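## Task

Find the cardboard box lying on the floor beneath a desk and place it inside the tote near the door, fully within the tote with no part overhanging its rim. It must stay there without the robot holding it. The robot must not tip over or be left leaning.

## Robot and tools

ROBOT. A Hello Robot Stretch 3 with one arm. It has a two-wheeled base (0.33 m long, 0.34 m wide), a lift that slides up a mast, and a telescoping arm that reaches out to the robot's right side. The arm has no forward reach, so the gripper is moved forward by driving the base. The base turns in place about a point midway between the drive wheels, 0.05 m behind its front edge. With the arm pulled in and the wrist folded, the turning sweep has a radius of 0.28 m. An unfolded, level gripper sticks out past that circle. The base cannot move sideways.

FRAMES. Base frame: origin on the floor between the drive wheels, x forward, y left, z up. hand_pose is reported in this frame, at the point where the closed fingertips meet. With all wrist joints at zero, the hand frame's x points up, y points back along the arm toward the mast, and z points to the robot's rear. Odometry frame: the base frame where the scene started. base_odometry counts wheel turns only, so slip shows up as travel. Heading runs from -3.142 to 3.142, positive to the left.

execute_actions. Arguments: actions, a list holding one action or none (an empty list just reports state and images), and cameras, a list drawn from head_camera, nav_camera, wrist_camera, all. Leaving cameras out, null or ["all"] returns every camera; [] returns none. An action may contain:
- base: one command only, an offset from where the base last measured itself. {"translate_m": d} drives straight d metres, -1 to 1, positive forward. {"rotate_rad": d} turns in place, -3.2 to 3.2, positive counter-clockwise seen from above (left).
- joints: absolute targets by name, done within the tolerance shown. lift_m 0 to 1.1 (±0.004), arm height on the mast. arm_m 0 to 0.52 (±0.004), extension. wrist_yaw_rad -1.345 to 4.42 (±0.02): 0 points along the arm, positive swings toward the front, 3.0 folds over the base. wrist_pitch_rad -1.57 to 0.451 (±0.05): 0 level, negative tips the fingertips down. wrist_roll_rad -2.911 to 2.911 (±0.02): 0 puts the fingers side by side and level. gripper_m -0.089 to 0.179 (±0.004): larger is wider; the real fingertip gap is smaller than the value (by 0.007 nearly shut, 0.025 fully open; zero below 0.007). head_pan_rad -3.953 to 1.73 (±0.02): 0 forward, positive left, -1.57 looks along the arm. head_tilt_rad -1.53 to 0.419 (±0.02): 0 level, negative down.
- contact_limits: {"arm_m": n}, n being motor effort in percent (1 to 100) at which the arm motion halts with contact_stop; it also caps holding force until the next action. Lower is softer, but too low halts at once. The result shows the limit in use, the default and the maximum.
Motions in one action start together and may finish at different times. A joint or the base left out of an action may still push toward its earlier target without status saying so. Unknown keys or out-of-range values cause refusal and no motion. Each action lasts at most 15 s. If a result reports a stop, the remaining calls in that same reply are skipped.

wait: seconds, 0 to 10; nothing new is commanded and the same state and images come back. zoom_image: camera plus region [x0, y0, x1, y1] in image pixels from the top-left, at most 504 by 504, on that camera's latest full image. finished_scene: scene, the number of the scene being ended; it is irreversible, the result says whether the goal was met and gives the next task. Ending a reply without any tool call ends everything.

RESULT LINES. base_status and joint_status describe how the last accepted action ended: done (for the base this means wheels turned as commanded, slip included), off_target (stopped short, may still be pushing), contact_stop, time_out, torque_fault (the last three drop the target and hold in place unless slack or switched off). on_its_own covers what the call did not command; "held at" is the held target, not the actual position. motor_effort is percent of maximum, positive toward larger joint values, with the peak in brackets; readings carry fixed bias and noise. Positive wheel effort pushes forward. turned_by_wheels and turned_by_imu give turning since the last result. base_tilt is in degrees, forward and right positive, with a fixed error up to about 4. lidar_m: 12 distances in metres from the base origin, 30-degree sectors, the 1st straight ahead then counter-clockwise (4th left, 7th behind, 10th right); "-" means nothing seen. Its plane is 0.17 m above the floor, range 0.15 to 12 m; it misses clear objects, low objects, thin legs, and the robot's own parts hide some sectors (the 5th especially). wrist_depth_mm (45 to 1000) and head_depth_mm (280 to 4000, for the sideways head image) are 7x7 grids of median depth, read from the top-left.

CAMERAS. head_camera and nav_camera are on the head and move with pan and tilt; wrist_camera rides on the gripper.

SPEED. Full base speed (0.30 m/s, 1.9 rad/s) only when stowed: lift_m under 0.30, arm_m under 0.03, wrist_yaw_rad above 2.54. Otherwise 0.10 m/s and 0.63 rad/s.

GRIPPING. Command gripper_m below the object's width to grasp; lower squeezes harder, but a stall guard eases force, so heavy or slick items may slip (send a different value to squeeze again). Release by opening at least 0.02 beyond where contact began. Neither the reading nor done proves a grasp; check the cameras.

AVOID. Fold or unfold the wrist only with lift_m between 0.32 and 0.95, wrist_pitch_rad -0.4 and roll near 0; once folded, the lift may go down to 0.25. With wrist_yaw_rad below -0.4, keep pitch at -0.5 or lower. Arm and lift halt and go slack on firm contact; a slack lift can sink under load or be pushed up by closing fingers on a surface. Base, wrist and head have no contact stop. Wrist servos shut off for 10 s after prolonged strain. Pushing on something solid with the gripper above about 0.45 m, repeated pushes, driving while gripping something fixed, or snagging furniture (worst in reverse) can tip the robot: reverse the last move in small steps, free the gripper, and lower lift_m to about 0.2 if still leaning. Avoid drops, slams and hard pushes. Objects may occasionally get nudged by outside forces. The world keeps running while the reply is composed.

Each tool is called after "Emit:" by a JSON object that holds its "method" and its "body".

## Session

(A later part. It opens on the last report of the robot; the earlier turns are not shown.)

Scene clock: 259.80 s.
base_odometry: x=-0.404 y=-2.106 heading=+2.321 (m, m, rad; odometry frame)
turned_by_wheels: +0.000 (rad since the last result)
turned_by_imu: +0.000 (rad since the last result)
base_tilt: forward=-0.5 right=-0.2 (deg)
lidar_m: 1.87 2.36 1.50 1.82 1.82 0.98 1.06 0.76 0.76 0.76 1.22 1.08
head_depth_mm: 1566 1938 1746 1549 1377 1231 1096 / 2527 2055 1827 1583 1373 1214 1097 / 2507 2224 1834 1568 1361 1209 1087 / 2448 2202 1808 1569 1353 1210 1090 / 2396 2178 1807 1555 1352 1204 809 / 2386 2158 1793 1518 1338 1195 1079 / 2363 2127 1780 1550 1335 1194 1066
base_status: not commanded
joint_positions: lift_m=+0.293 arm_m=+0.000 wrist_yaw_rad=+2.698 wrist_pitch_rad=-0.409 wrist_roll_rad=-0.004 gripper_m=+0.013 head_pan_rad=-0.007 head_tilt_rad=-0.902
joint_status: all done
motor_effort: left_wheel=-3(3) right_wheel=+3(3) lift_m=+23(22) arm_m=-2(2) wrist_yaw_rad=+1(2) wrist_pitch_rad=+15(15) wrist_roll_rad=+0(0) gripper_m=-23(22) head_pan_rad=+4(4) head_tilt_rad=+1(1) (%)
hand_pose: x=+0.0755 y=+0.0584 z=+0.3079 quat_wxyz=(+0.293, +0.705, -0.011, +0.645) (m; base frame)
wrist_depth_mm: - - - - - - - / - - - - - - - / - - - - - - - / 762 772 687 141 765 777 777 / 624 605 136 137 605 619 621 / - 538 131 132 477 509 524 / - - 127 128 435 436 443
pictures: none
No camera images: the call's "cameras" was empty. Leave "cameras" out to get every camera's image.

Emit:
{"method": "execute_actions", "body": {"actions": [{"base": {"translate_m": 1.0}}], "cameras": ["head_camera"]}}

Emit:
{"method": "execute_actions", "body": {"actions": [{"base": {"translate_m": 1.0}, "joints": {"head_pan_rad": -1.2, "head_tilt_rad": -0.75}}]}}

Scene clock: 270.07 s.
base_odometry: x=-1.085 y=-1.374 heading=+2.321 (m, m, rad; odometry frame)
turned_by_wheels: +0.000 (rad since the last result)
turned_by_imu: +0.005 (rad since the last result)
base_tilt: forward=-0.5 right=-0.3 (deg)
lidar_m: 1.72 1.73 1.79 1.98 1.99 1.86 2.05 1.22 1.16 0.61 1.06 0.94
head_depth_mm: 1633 1926 1857 1411 1332 1216 1093 / 1589 1917 1837 1577 1378 1219 1096 / 1568 1886 1838 1566 1372 1210 1089 / 1553 1839 1828 1560 1374 1209 1099 / 1527 1816 1810 1540 1344 1201 811 / 1501 1781 1792 1543 1353 1198 1080 / 1490 1739 1789 1537 1340 1192 1068
base_status: done
joint_positions: lift_m=+0.293 arm_m=+0.000 wrist_yaw_rad=+2.699 wrist_pitch_rad=-0.409 wrist_roll_rad=-0.004 gripper_m=+0.013 head_pan_rad=-0.007 head_tilt_rad=-0.901
joint_status: not commanded
motor_effort: left_wheel=-2(6) right_wheel=+2(10) lift_m=+22(22) arm_m=-2(2) wrist_yaw_rad=+2(2) wrist_pitch_rad=+15(14) wrist_roll_rad=+0(0) gripper_m=-22(22) head_pan_rad=+5(4) head_tilt_rad=+0(1) (%)
hand_pose: x=+0.0754 y=+0.0584 z=+0.3079 quat_wxyz=(+0.293, +0.705, -0.011, +0.645) (m; base frame)
wrist_depth_mm: - - - - - - - / - - - - - - - / - - - - - - - / 766 756 703 141 763 752 797 / 633 610 137 136 613 610 612 / - 517 131 132 475 510 521 / - - 126 128 433 434 435
pictures: head_camera (sideways: a quarter turn clockwise sets it upright)
Images, in order (width x height): head_camera 896x504.

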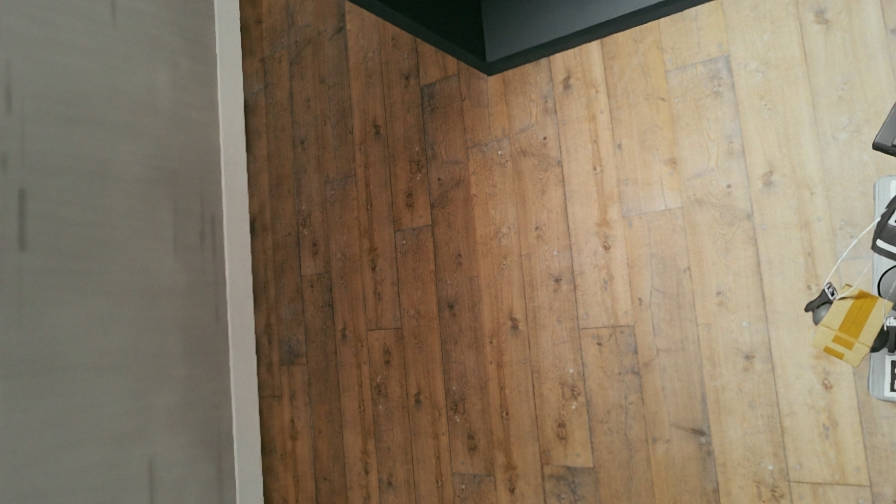

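Scene clock: 275.23 s.
base_odometry: x=-1.767 y=-0.642 heading=+2.320 (m, m, rad; odometry frame)
turned_by_wheels: +0.000 (rad since the last result)
turned_by_imu: +0.004 (rad since the last result)
base_tilt: forward=-0.5 right=-0.3 (deg)
lidar_m: 0.73 0.74 0.91 1.69 2.15 2.10 2.59 1.19 0.50 0.57 1.26 0.80
head_depth_mm: 2161 2450 2253 1748 972 949 1110 / 2193 2525 2235 1792 1491 1230 1115 / 2265 2584 2154 1794 1484 1268 1117 / 2313 2598 2214 1770 1473 1270 1125 / 1825 2057 2108 1759 1472 1260 1107 / 1408 1552 1728 1708 1450 1260 1098 / 1179 1281 1369 1505 1448 1242 1090
base_status: done
joint_positions: lift_m=+0.293 arm_m=+0.000 wrist_yaw_rad=+2.699 wrist_pitch_rad=-0.409 wrist_roll_rad=-0.004 gripper_m=+0.013 head_pan_rad=-1.193 head_tilt_rad=-0.754
joint_status: all done
motor_effort: left_wheel=-2(6) right_wheel=+2(10) lift_m=+23(22) arm_m=-2(3) wrist_yaw_rad=+2(1) wrist_pitch_rad=+15(14) wrist_roll_rad=+0(0) gripper_m=-22(22) head_pan_rad=-4(46) head_tilt_rad=+2(19) (%)
hand_pose: x=+0.0754 y=+0.0584 z=+0.3079 quat_wxyz=(+0.293, +0.705, -0.011, +0.645) (m; base frame)
wrist_depth_mm: - - - - 780 618 519 / - - - - 844 650 541 / - - - - 860 697 566 / 768 767 688 141 747 690 572 / 645 603 136 136 609 627 582 / - 525 131 132 480 515 512 / - - 127 128 436 439 439
pictures: head_camera (sideways: a quarter turn clockwise sets it upright), nav_camera (sideways: a quarter turn counterclockwise sets it upright), wrist_camera
Images, in order (width x height): head_camera 896x504, nav_camera 672x504, wrist_camera 644x364.

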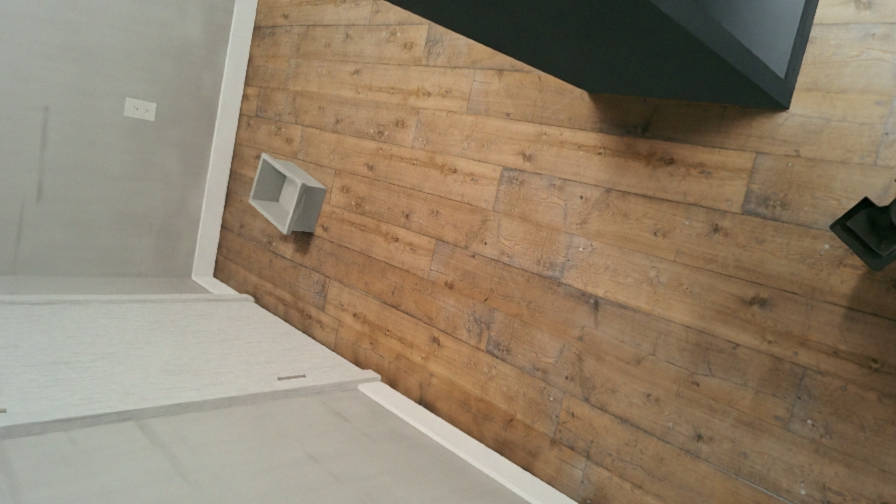

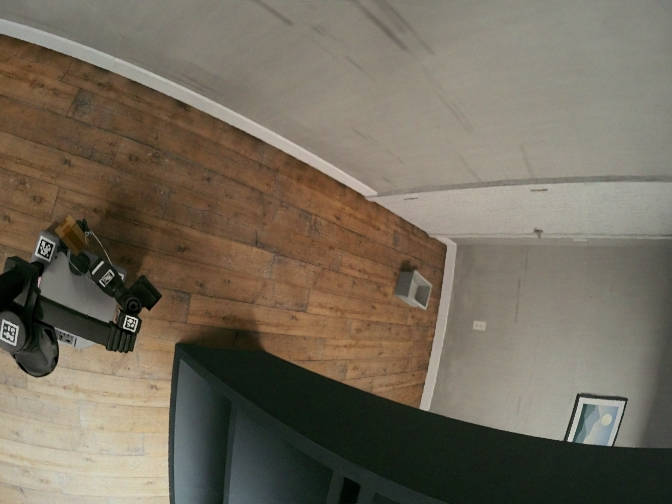

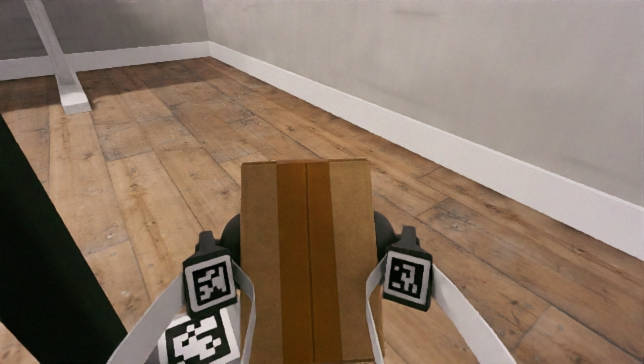

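Emit:
{"method": "execute_actions", "body": {"actions": [{"base": {"rotate_rad": -1.245}, "joints": {"head_pan_rad": 0.0, "head_tilt_rad": -0.9}}], "cameras": ["head_camera"]}}

Scene clock: 291.47 s.
base_odometry: x=-1.767 y=-0.642 heading=+1.076 (m, m, rad; odometry frame)
turned_by_wheels: -1.245 (rad since the last result)
turned_by_imu: -1.222 (rad since the last result)
base_tilt: forward=-0.5 right=-0.3 (deg)
lidar_m: 1.67 0.90 0.74 0.73 0.82 1.30 1.69 2.10 2.81 1.19 1.09 0.50
head_depth_mm: 2235 2324 1755 891 892 1191 1094 / 2288 2299 1876 1593 1251 1207 1088 / 2335 2225 1857 1586 1375 1222 1094 / 2391 2175 1838 1578 1373 1209 1094 / 2277 2156 1831 1560 1363 1204 1083 / 1629 1803 1772 1553 1349 1199 1081 / 1314 1429 1552 1512 1340 1195 1072
base_status: done
joint_positions: lift_m=+0.293 arm_m=+0.000 wrist_yaw_rad=+2.699 wrist_pitch_rad=-0.409 wrist_roll_rad=-0.004 gripper_m=+0.013 head_pan_rad=-0.007 head_tilt_rad=-0.889
joint_status: all done
motor_effort: left_wheel=+2(10) right_wheel=-4(10) lift_m=+22(22) arm_m=-2(2) wrist_yaw_rad=+2(1) wrist_pitch_rad=+15(15) wrist_roll_rad=+0(0) gripper_m=-22(22) head_pan_rad=+4(47) head_tilt_rad=-7(24) (%)
hand_pose: x=+0.0754 y=+0.0584 z=+0.3079 quat_wxyz=(+0.293, +0.705, -0.011, +0.645) (m; base frame)
wrist_depth_mm: 600 626 696 739 802 895 969 / 623 685 720 792 849 988 - / 681 715 784 843 943 - - / 720 750 694 140 770 779 755 / 641 610 137 136 613 622 621 / - 515 130 132 472 516 518 / - - 127 128 430 438 434
pictures: head_camera (sideways: a quarter turn clockwise sets it upright)
Images, in order (width x height): head_camera 896x504.

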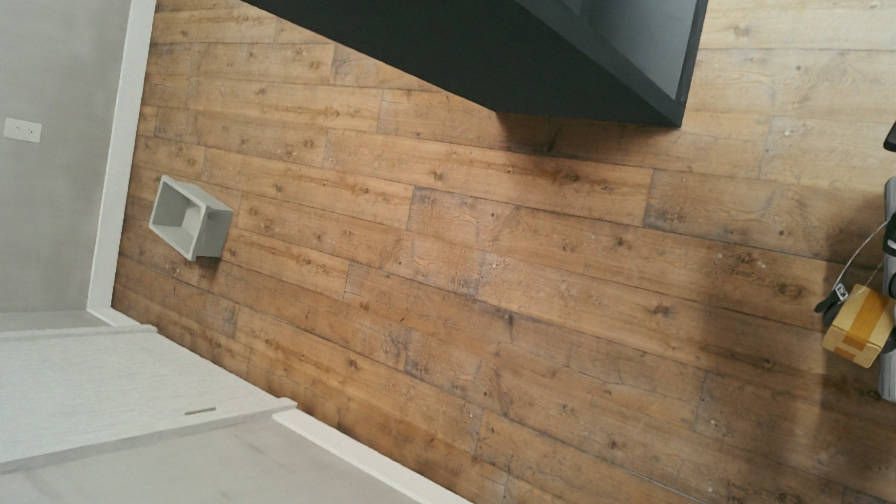

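Emit:
{"method": "execute_actions", "body": {"actions": [{"base": {"translate_m": 1.0}}], "cameras": ["head_camera"]}}

Scene clock: 306.43 s.
base_odometry: x=-1.292 y=+0.238 heading=+1.076 (m, m, rad; odometry frame)
turned_by_wheels: +0.000 (rad since the last result)
turned_by_imu: +0.005 (rad since the last result)
base_tilt: forward=-0.5 right=-0.3 (deg)
lidar_m: 1.25 0.67 0.56 0.55 0.62 0.99 2.68 0.50 0.42 2.96 2.02 1.66
head_depth_mm: 1387 1626 1845 1618 1402 1221 1097 / 1430 1671 1850 1578 1376 1219 1092 / 1468 1704 1850 1542 1377 1224 1091 / 1498 1759 1886 1531 1364 1211 1102 / 1521 1766 1822 1557 1360 1204 1079 / 1190 1325 1489 1519 1356 1202 1073 / 953 1037 1124 1228 1300 1192 1067
base_status: done
joint_positions: lift_m=+0.293 arm_m=+0.000 wrist_yaw_rad=+2.699 wrist_pitch_rad=-0.409 wrist_roll_rad=-0.004 gripper_m=+0.013 head_pan_rad=-0.007 head_tilt_rad=-0.890
joint_status: not commanded
motor_effort: left_wheel=+3(11) right_wheel=-4(9) lift_m=+22(22) arm_m=-2(2) wrist_yaw_rad=+2(2) wrist_pitch_rad=+15(15) wrist_roll_rad=+0(0) gripper_m=-22(22) head_pan_rad=+4(4) head_tilt_rad=-6(6) (%)
hand_pose: x=+0.0754 y=+0.0584 z=+0.3079 quat_wxyz=(+0.293, +0.705, -0.011, +0.645) (m; base frame)
wrist_depth_mm: 447 484 518 572 599 661 748 / 485 522 561 610 663 741 810 / 512 569 612 673 730 809 907 / 566 589 639 141 752 790 796 / 598 609 136 137 613 615 623 / - 525 131 132 472 508 504 / - - 126 129 435 441 438
pictures: head_camera (sideways: a quarter turn clockwise sets it upright)
Images, in order (width x height): head_camera 896x504.

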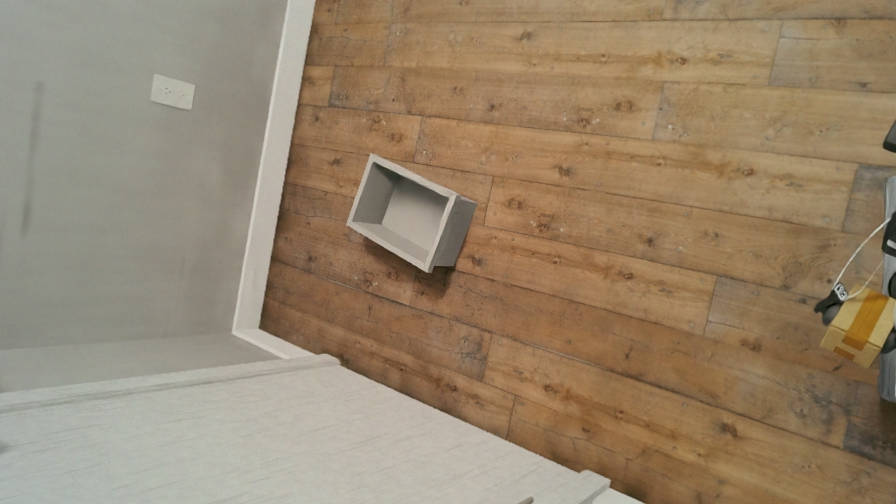

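Emit:
{"method": "execute_actions", "body": {"actions": [{"base": {"translate_m": 0.58}, "joints": {"head_pan_rad": -1.5, "head_tilt_rad": -1.1}}], "cameras": []}}

Emit:
{"method": "execute_actions", "body": {"actions": [{"base": {"rotate_rad": 1.159}, "joints": {"lift_m": 0.33, "wrist_yaw_rad": 1.59, "arm_m": 0.27}}], "cameras": ["head_camera"]}}

Emit:
{"method": "execute_actions", "body": {"actions": [{"joints": {"lift_m": 0.30, "wrist_pitch_rad": -1.2, "arm_m": 0.318}}], "cameras": ["head_camera", "wrist_camera"]}}

Scene clock: 345.57 s.
base_odometry: x=-1.016 y=+0.748 heading=+1.076 (m, m, rad; odometry frame)
turned_by_wheels: +0.000 (rad since the last result)
turned_by_imu: +0.003 (rad since the last result)
base_tilt: forward=-0.5 right=-0.3 (deg)
lidar_m: 1.04 0.52 0.43 0.43 0.50 0.79 1.20 0.83 1.16 2.53 1.32 1.09
head_depth_mm: 1966 1758 1570 1412 1289 1189 1107 / 1959 1725 1558 1397 1279 1194 - / 1964 1716 1541 1403 1291 - - / 1939 1712 1550 1393 1290 - - / 1936 1707 1533 1384 1279 1169 1047 / 1905 1694 1521 1378 1256 1164 1080 / 1749 1686 1517 1375 1255 1128 1068
base_status: done
joint_positions: lift_m=+0.293 arm_m=+0.000 wrist_yaw_rad=+2.699 wrist_pitch_rad=-0.409 wrist_roll_rad=-0.004 gripper_m=+0.013 head_pan_rad=-1.494 head_tilt_rad=-1.087
joint_status: all done
motor_effort: left_wheel=+2(9) right_wheel=-3(8) lift_m=+22(22) arm_m=-2(3) wrist_yaw_rad=+1(2) wrist_pitch_rad=+15(15) wrist_roll_rad=+0(0) gripper_m=-22(22) head_pan_rad=-3(46) head_tilt_rad=-8(28) (%)
hand_pose: x=+0.0754 y=+0.0584 z=+0.3079 quat_wxyz=(+0.293, +0.705, -0.011, +0.645) (m; base frame)
wrist_depth_mm: 361 377 408 449 485 536 595 / 394 405 448 493 530 595 686 / 432 438 484 531 597 680 755 / 474 489 511 142 659 748 782 / 496 529 137 136 623 607 617 / - 527 131 132 470 515 518 / - - 127 127 432 435 352
pictures: none
No camera images: the call's "cameras" was empty. Leave "cameras" out to get every camera's image.

Scene clock: 348.77 s.
base_odometry: x=-1.016 y=+0.748 heading=+2.235 (m, m, rad; odometry frame)
turned_by_wheels: +1.159 (rad since the last result)
turned_by_imu: +1.141 (rad since the last result)
base_tilt: forward=-0.5 right=-0.2 (deg)
lidar_m: 0.43 0.43 0.53 0.95 0.99 0.83 1.38 2.09 1.24 1.09 0.81 0.49
head_depth_mm: 1121 1399 1562 1419 1291 1188 1114 / 1104 1382 1559 1411 1293 1197 - / 1089 1354 1549 1376 1284 - - / 1066 1336 1541 1354 1262 - - / 1061 1318 1513 1372 1258 1166 1084 / 1047 1290 1495 1374 1260 1163 1076 / 1027 1266 1486 1365 1256 1158 1074
base_status: done
joint_positions: lift_m=+0.330 arm_m=+0.270 wrist_yaw_rad=+1.590 wrist_pitch_rad=-0.409 wrist_roll_rad=-0.004 gripper_m=+0.013 head_pan_rad=-1.494 head_tilt_rad=-1.087
joint_status: all done
motor_effort: left_wheel=-2(8) right_wheel=+2(9) lift_m=+36(39) arm_m=+3(3) wrist_yaw_rad=+0(1) wrist_pitch_rad=+14(16) wrist_roll_rad=+0(0) gripper_m=-22(22) head_pan_rad=-3(3) head_tilt_rad=-8(8) (%)
hand_pose: x=+0.2042 y=-0.4104 z=+0.3444 quat_wxyz=(+0.588, +0.594, -0.381, +0.395) (m; base frame)
wrist_depth_mm: 336 353 387 411 432 486 533 / 368 385 410 439 474 551 580 / 394 423 449 492 529 616 592 / 427 458 468 141 595 668 611 / 468 498 136 136 639 671 623 / 512 539 131 133 515 546 557 / 466 470 442 128 476 481 474
pictures: head_camera (sideways: a quarter turn clockwise sets it upright)
Images, in order (width x height): head_camera 896x504.

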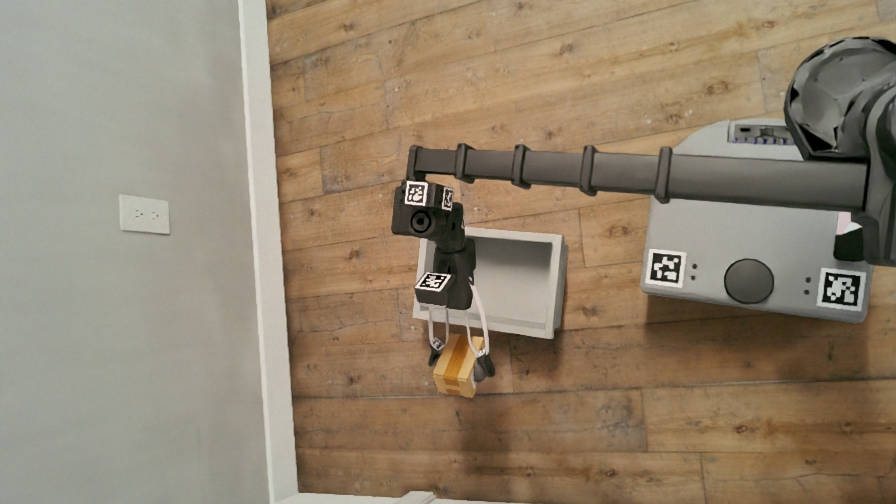

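Scene clock: 350.23 s.
base_odometry: x=-1.016 y=+0.748 heading=+2.235 (m, m, rad; odometry frame)
turned_by_wheels: +0.000 (rad since the last result)
turned_by_imu: +0.000 (rad since the last result)
base_tilt: forward=-0.5 right=-0.2 (deg)
lidar_m: 0.43 0.43 0.53 0.94 0.99 0.83 1.38 2.08 1.23 1.09 0.81 0.49
head_depth_mm: 1117 1411 1559 1418 1294 1186 1109 / 1104 1381 1554 1408 1295 1190 - / 1088 1365 1554 1379 1287 - - / 1074 1331 1545 1350 1263 - - / 1060 1319 1511 1381 1255 1169 1077 / 1040 1295 1505 1375 1264 1172 1077 / 1025 1269 1490 1365 1254 1153 1078
base_status: not commanded
joint_positions: lift_m=+0.300 arm_m=+0.318 wrist_yaw_rad=+1.590 wrist_pitch_rad=-1.202 wrist_roll_rad=-0.004 gripper_m=+0.013 head_pan_rad=-1.494 head_tilt_rad=-1.087
joint_status: all done
motor_effort: left_wheel=-3(2) right_wheel=+2(2) lift_m=+22(33) arm_m=+3(0) wrist_yaw_rad=+1(1) wrist_pitch_rad=+1(14) wrist_roll_rad=+0(0) gripper_m=-22(22) head_pan_rad=-3(4) head_tilt_rad=-8(9) (%)
hand_pose: x=+0.0484 y=-0.4615 z=+0.1913 quat_wxyz=(+0.694, +0.696, -0.121, +0.138) (m; base frame)
wrist_depth_mm: 386 399 398 408 407 420 424 / 375 379 384 390 399 395 407 / 364 268 270 276 283 382 388 / 351 287 320 139 366 287 383 / 341 260 136 136 344 286 360 / 326 258 131 132 317 265 349 / 320 237 213 128 223 240 337
pictures: head_camera (sideways: a quarter turn clockwise sets it upright), wrist_camera
Images, in order (width x height): head_camera 896x504, wrist_camera 644x364.

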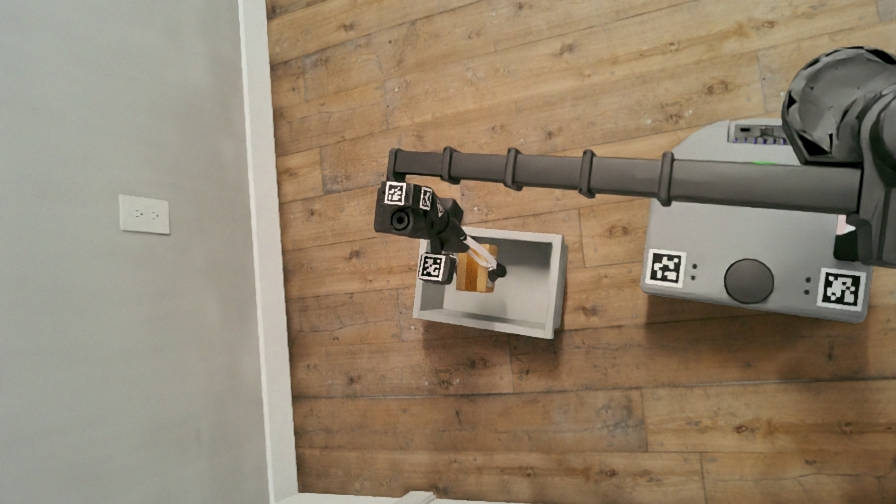

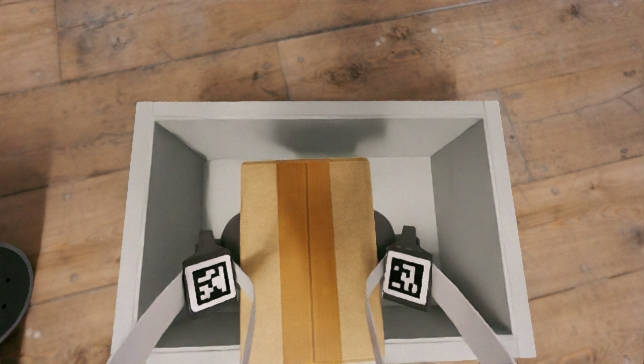

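Emit:
{"method": "execute_actions", "body": {"actions": [{"base": {"translate_m": 0.023}, "joints": {"lift_m": 0.144}}], "cameras": ["head_camera", "wrist_camera"]}}

Scene clock: 371.20 s.
base_odometry: x=-1.030 y=+0.766 heading=+2.235 (m, m, rad; odometry frame)
turned_by_wheels: +0.000 (rad since the last result)
turned_by_imu: +0.001 (rad since the last result)
base_tilt: forward=-0.5 right=-0.2 (deg)
lidar_m: 0.41 0.41 0.50 0.90 1.03 0.85 1.39 2.07 1.23 1.08 0.78 0.46
head_depth_mm: 1110 1407 1572 1413 1291 1188 1102 / 1095 1377 1544 1406 1290 1195 1103 / 1076 1348 1543 1420 1281 - - / 1066 1327 1526 1387 1258 - - / 1052 1307 1510 1381 1260 1168 1078 / 1031 1279 1495 1381 1263 1165 1070 / 1026 1265 1476 1352 1256 1157 1073
base_status: done
joint_positions: lift_m=+0.144 arm_m=+0.318 wrist_yaw_rad=+1.590 wrist_pitch_rad=-1.203 wrist_roll_rad=-0.004 gripper_m=+0.013 head_pan_rad=-1.494 head_tilt_rad=-1.087
joint_status: all done
motor_effort: left_wheel=-3(3) right_wheel=+2(8) lift_m=+22(24) arm_m=+2(3) wrist_yaw_rad=+1(0) wrist_pitch_rad=+2(1) wrist_roll_rad=+0(0) gripper_m=-22(22) head_pan_rad=-4(3) head_tilt_rad=-8(8) (%)
hand_pose: x=+0.0482 y=-0.4615 z=+0.0352 quat_wxyz=(+0.694, +0.696, -0.121, +0.137) (m; base frame)
wrist_depth_mm: 110 110 112 113 114 115 116 / 142 144 146 148 149 152 144 / 157 195 203 206 208 204 155 / 155 196 198 140 205 206 156 / 155 190 136 137 196 200 156 / 155 185 131 132 188 192 157 / 156 178 178 128 185 189 158
pictures: head_camera (sideways: a quarter turn clockwise sets it upright), wrist_camera
Images, in order (width x height): head_camera 896x504, wrist_camera 644x364.

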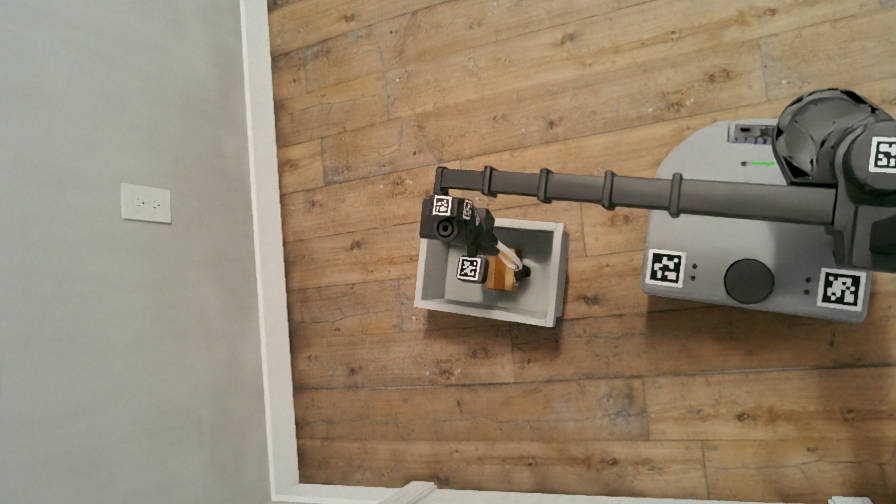

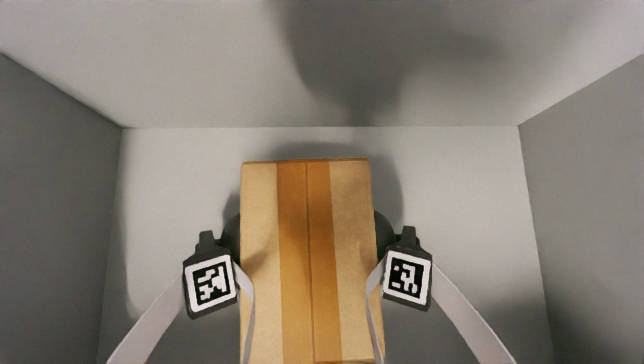

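Emit:
{"method": "execute_actions", "body": {"actions": [{"joints": {"lift_m": 0.138, "gripper_m": 0.11}}], "cameras": ["wrist_camera"]}}

Emit:
{"method": "execute_actions", "body": {"actions": [{"joints": {"lift_m": 0.27}}], "cameras": ["head_camera", "wrist_camera"]}}

Scene clock: 383.27 s.
base_odometry: x=-1.030 y=+0.766 heading=+2.235 (m, m, rad; odometry frame)
turned_by_wheels: +0.000 (rad since the last result)
turned_by_imu: +0.001 (rad since the last result)
base_tilt: forward=-0.5 right=-0.2 (deg)
lidar_m: 0.41 0.41 0.50 0.90 1.03 0.85 1.39 2.08 1.23 1.08 0.78 0.46
head_depth_mm: 1109 1396 1570 1408 1288 1189 1096 / 1095 1377 1552 1400 1286 1202 1093 / 1081 1350 1542 1430 1284 - - / 1067 1331 1517 1413 1251 - - / 1053 1307 1521 1384 1260 1165 1077 / 1039 1286 1502 1380 1264 1169 1071 / 1023 1260 1476 1352 1262 1158 1074
base_status: not commanded
joint_positions: lift_m=+0.138 arm_m=+0.318 wrist_yaw_rad=+1.590 wrist_pitch_rad=-1.203 wrist_roll_rad=-0.004 gripper_m=+0.110 head_pan_rad=-1.494 head_tilt_rad=-1.087
joint_status: all done
motor_effort: left_wheel=-3(2) right_wheel=+2(2) lift_m=+22(22) arm_m=+3(3) wrist_yaw_rad=+0(0) wrist_pitch_rad=+1(2) wrist_roll_rad=+0(0) gripper_m=+1(98) head_pan_rad=-4(4) head_tilt_rad=-8(8) (%)
hand_pose: x=+0.0482 y=-0.4615 z=+0.0292 quat_wxyz=(+0.694, +0.696, -0.121, +0.137) (m; base frame)
wrist_depth_mm: 109 111 112 113 113 115 116 / 142 143 146 148 149 152 145 / 156 193 196 197 202 203 155 / 155 190 190 145 197 200 156 / 155 185 141 140 193 193 156 / 155 178 137 135 182 189 157 / 151 173 173 132 180 181 157
pictures: wrist_camera
Images, in order (width x height): wrist_camera 644x364.

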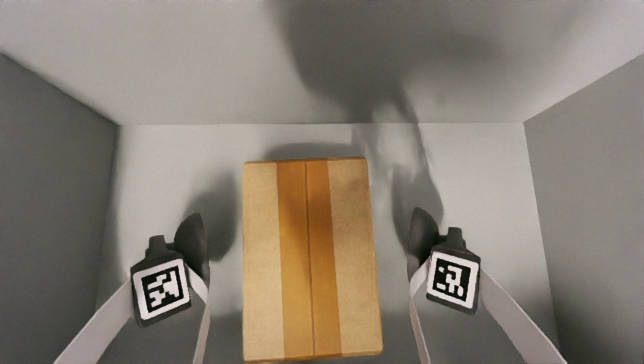

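Scene clock: 385.30 s.
base_odometry: x=-1.030 y=+0.766 heading=+2.235 (m, m, rad; odometry frame)
turned_by_wheels: +0.000 (rad since the last result)
turned_by_imu: +0.000 (rad since the last result)
base_tilt: forward=-0.5 right=-0.3 (deg)
lidar_m: 0.41 0.41 0.50 0.90 1.03 0.85 1.39 2.07 1.23 1.08 0.78 0.46
head_depth_mm: 1125 1399 1574 1409 1300 1178 1106 / 1090 1380 1560 1403 1284 1193 - / 1079 1356 1543 1387 1287 - - / 1067 1328 1522 1359 1259 - - / 1055 1310 1498 1389 1257 1168 1083 / 1038 1283 1496 1384 1267 1164 1075 / 1026 1264 1471 1364 1260 1157 1070
base_status: not commanded
joint_positions: lift_m=+0.270 arm_m=+0.318 wrist_yaw_rad=+1.590 wrist_pitch_rad=-1.203 wrist_roll_rad=-0.004 gripper_m=+0.110 head_pan_rad=-1.494 head_tilt_rad=-1.087
joint_status: all done
motor_effort: left_wheel=-2(2) right_wheel=+2(2) lift_m=+35(36) arm_m=+2(2) wrist_yaw_rad=+1(1) wrist_pitch_rad=+2(1) wrist_roll_rad=+0(0) gripper_m=+1(0) head_pan_rad=-3(3) head_tilt_rad=-8(8) (%)
hand_pose: x=+0.0482 y=-0.4615 z=+0.1606 quat_wxyz=(+0.694, +0.696, -0.121, +0.137) (m; base frame)
wrist_depth_mm: 357 359 368 366 373 385 388 / 349 342 349 356 361 364 368 / 330 224 231 237 240 246 356 / 320 237 321 326 336 242 344 / 309 206 315 273 322 228 331 / 303 193 303 262 309 211 324 / 291 236 292 298 298 249 308
pictures: head_camera (sideways: a quarter turn clockwise sets it upright), wrist_camera
Images, in order (width x height): head_camera 896x504, wrist_camera 644x364.

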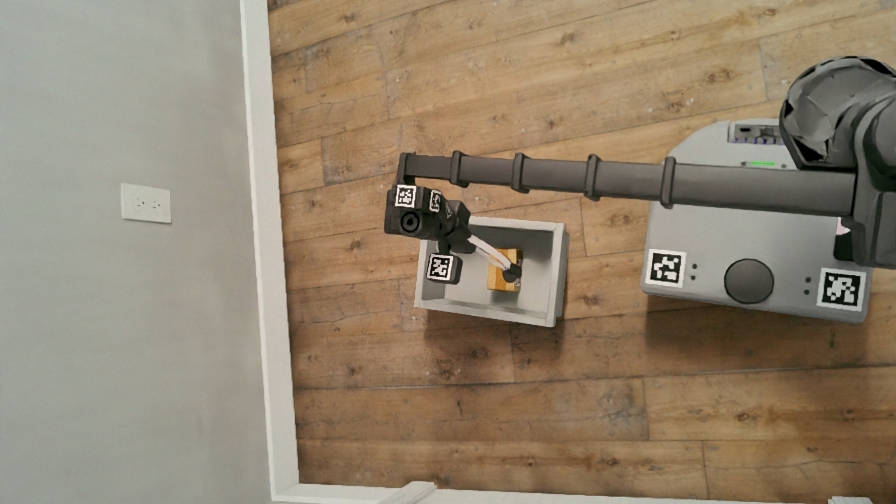

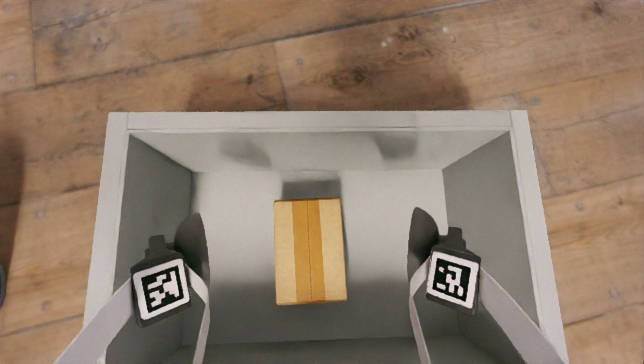

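Emit:
{"method": "finished_scene", "body": {"scene": 2}}

The scene is finished: the task was done.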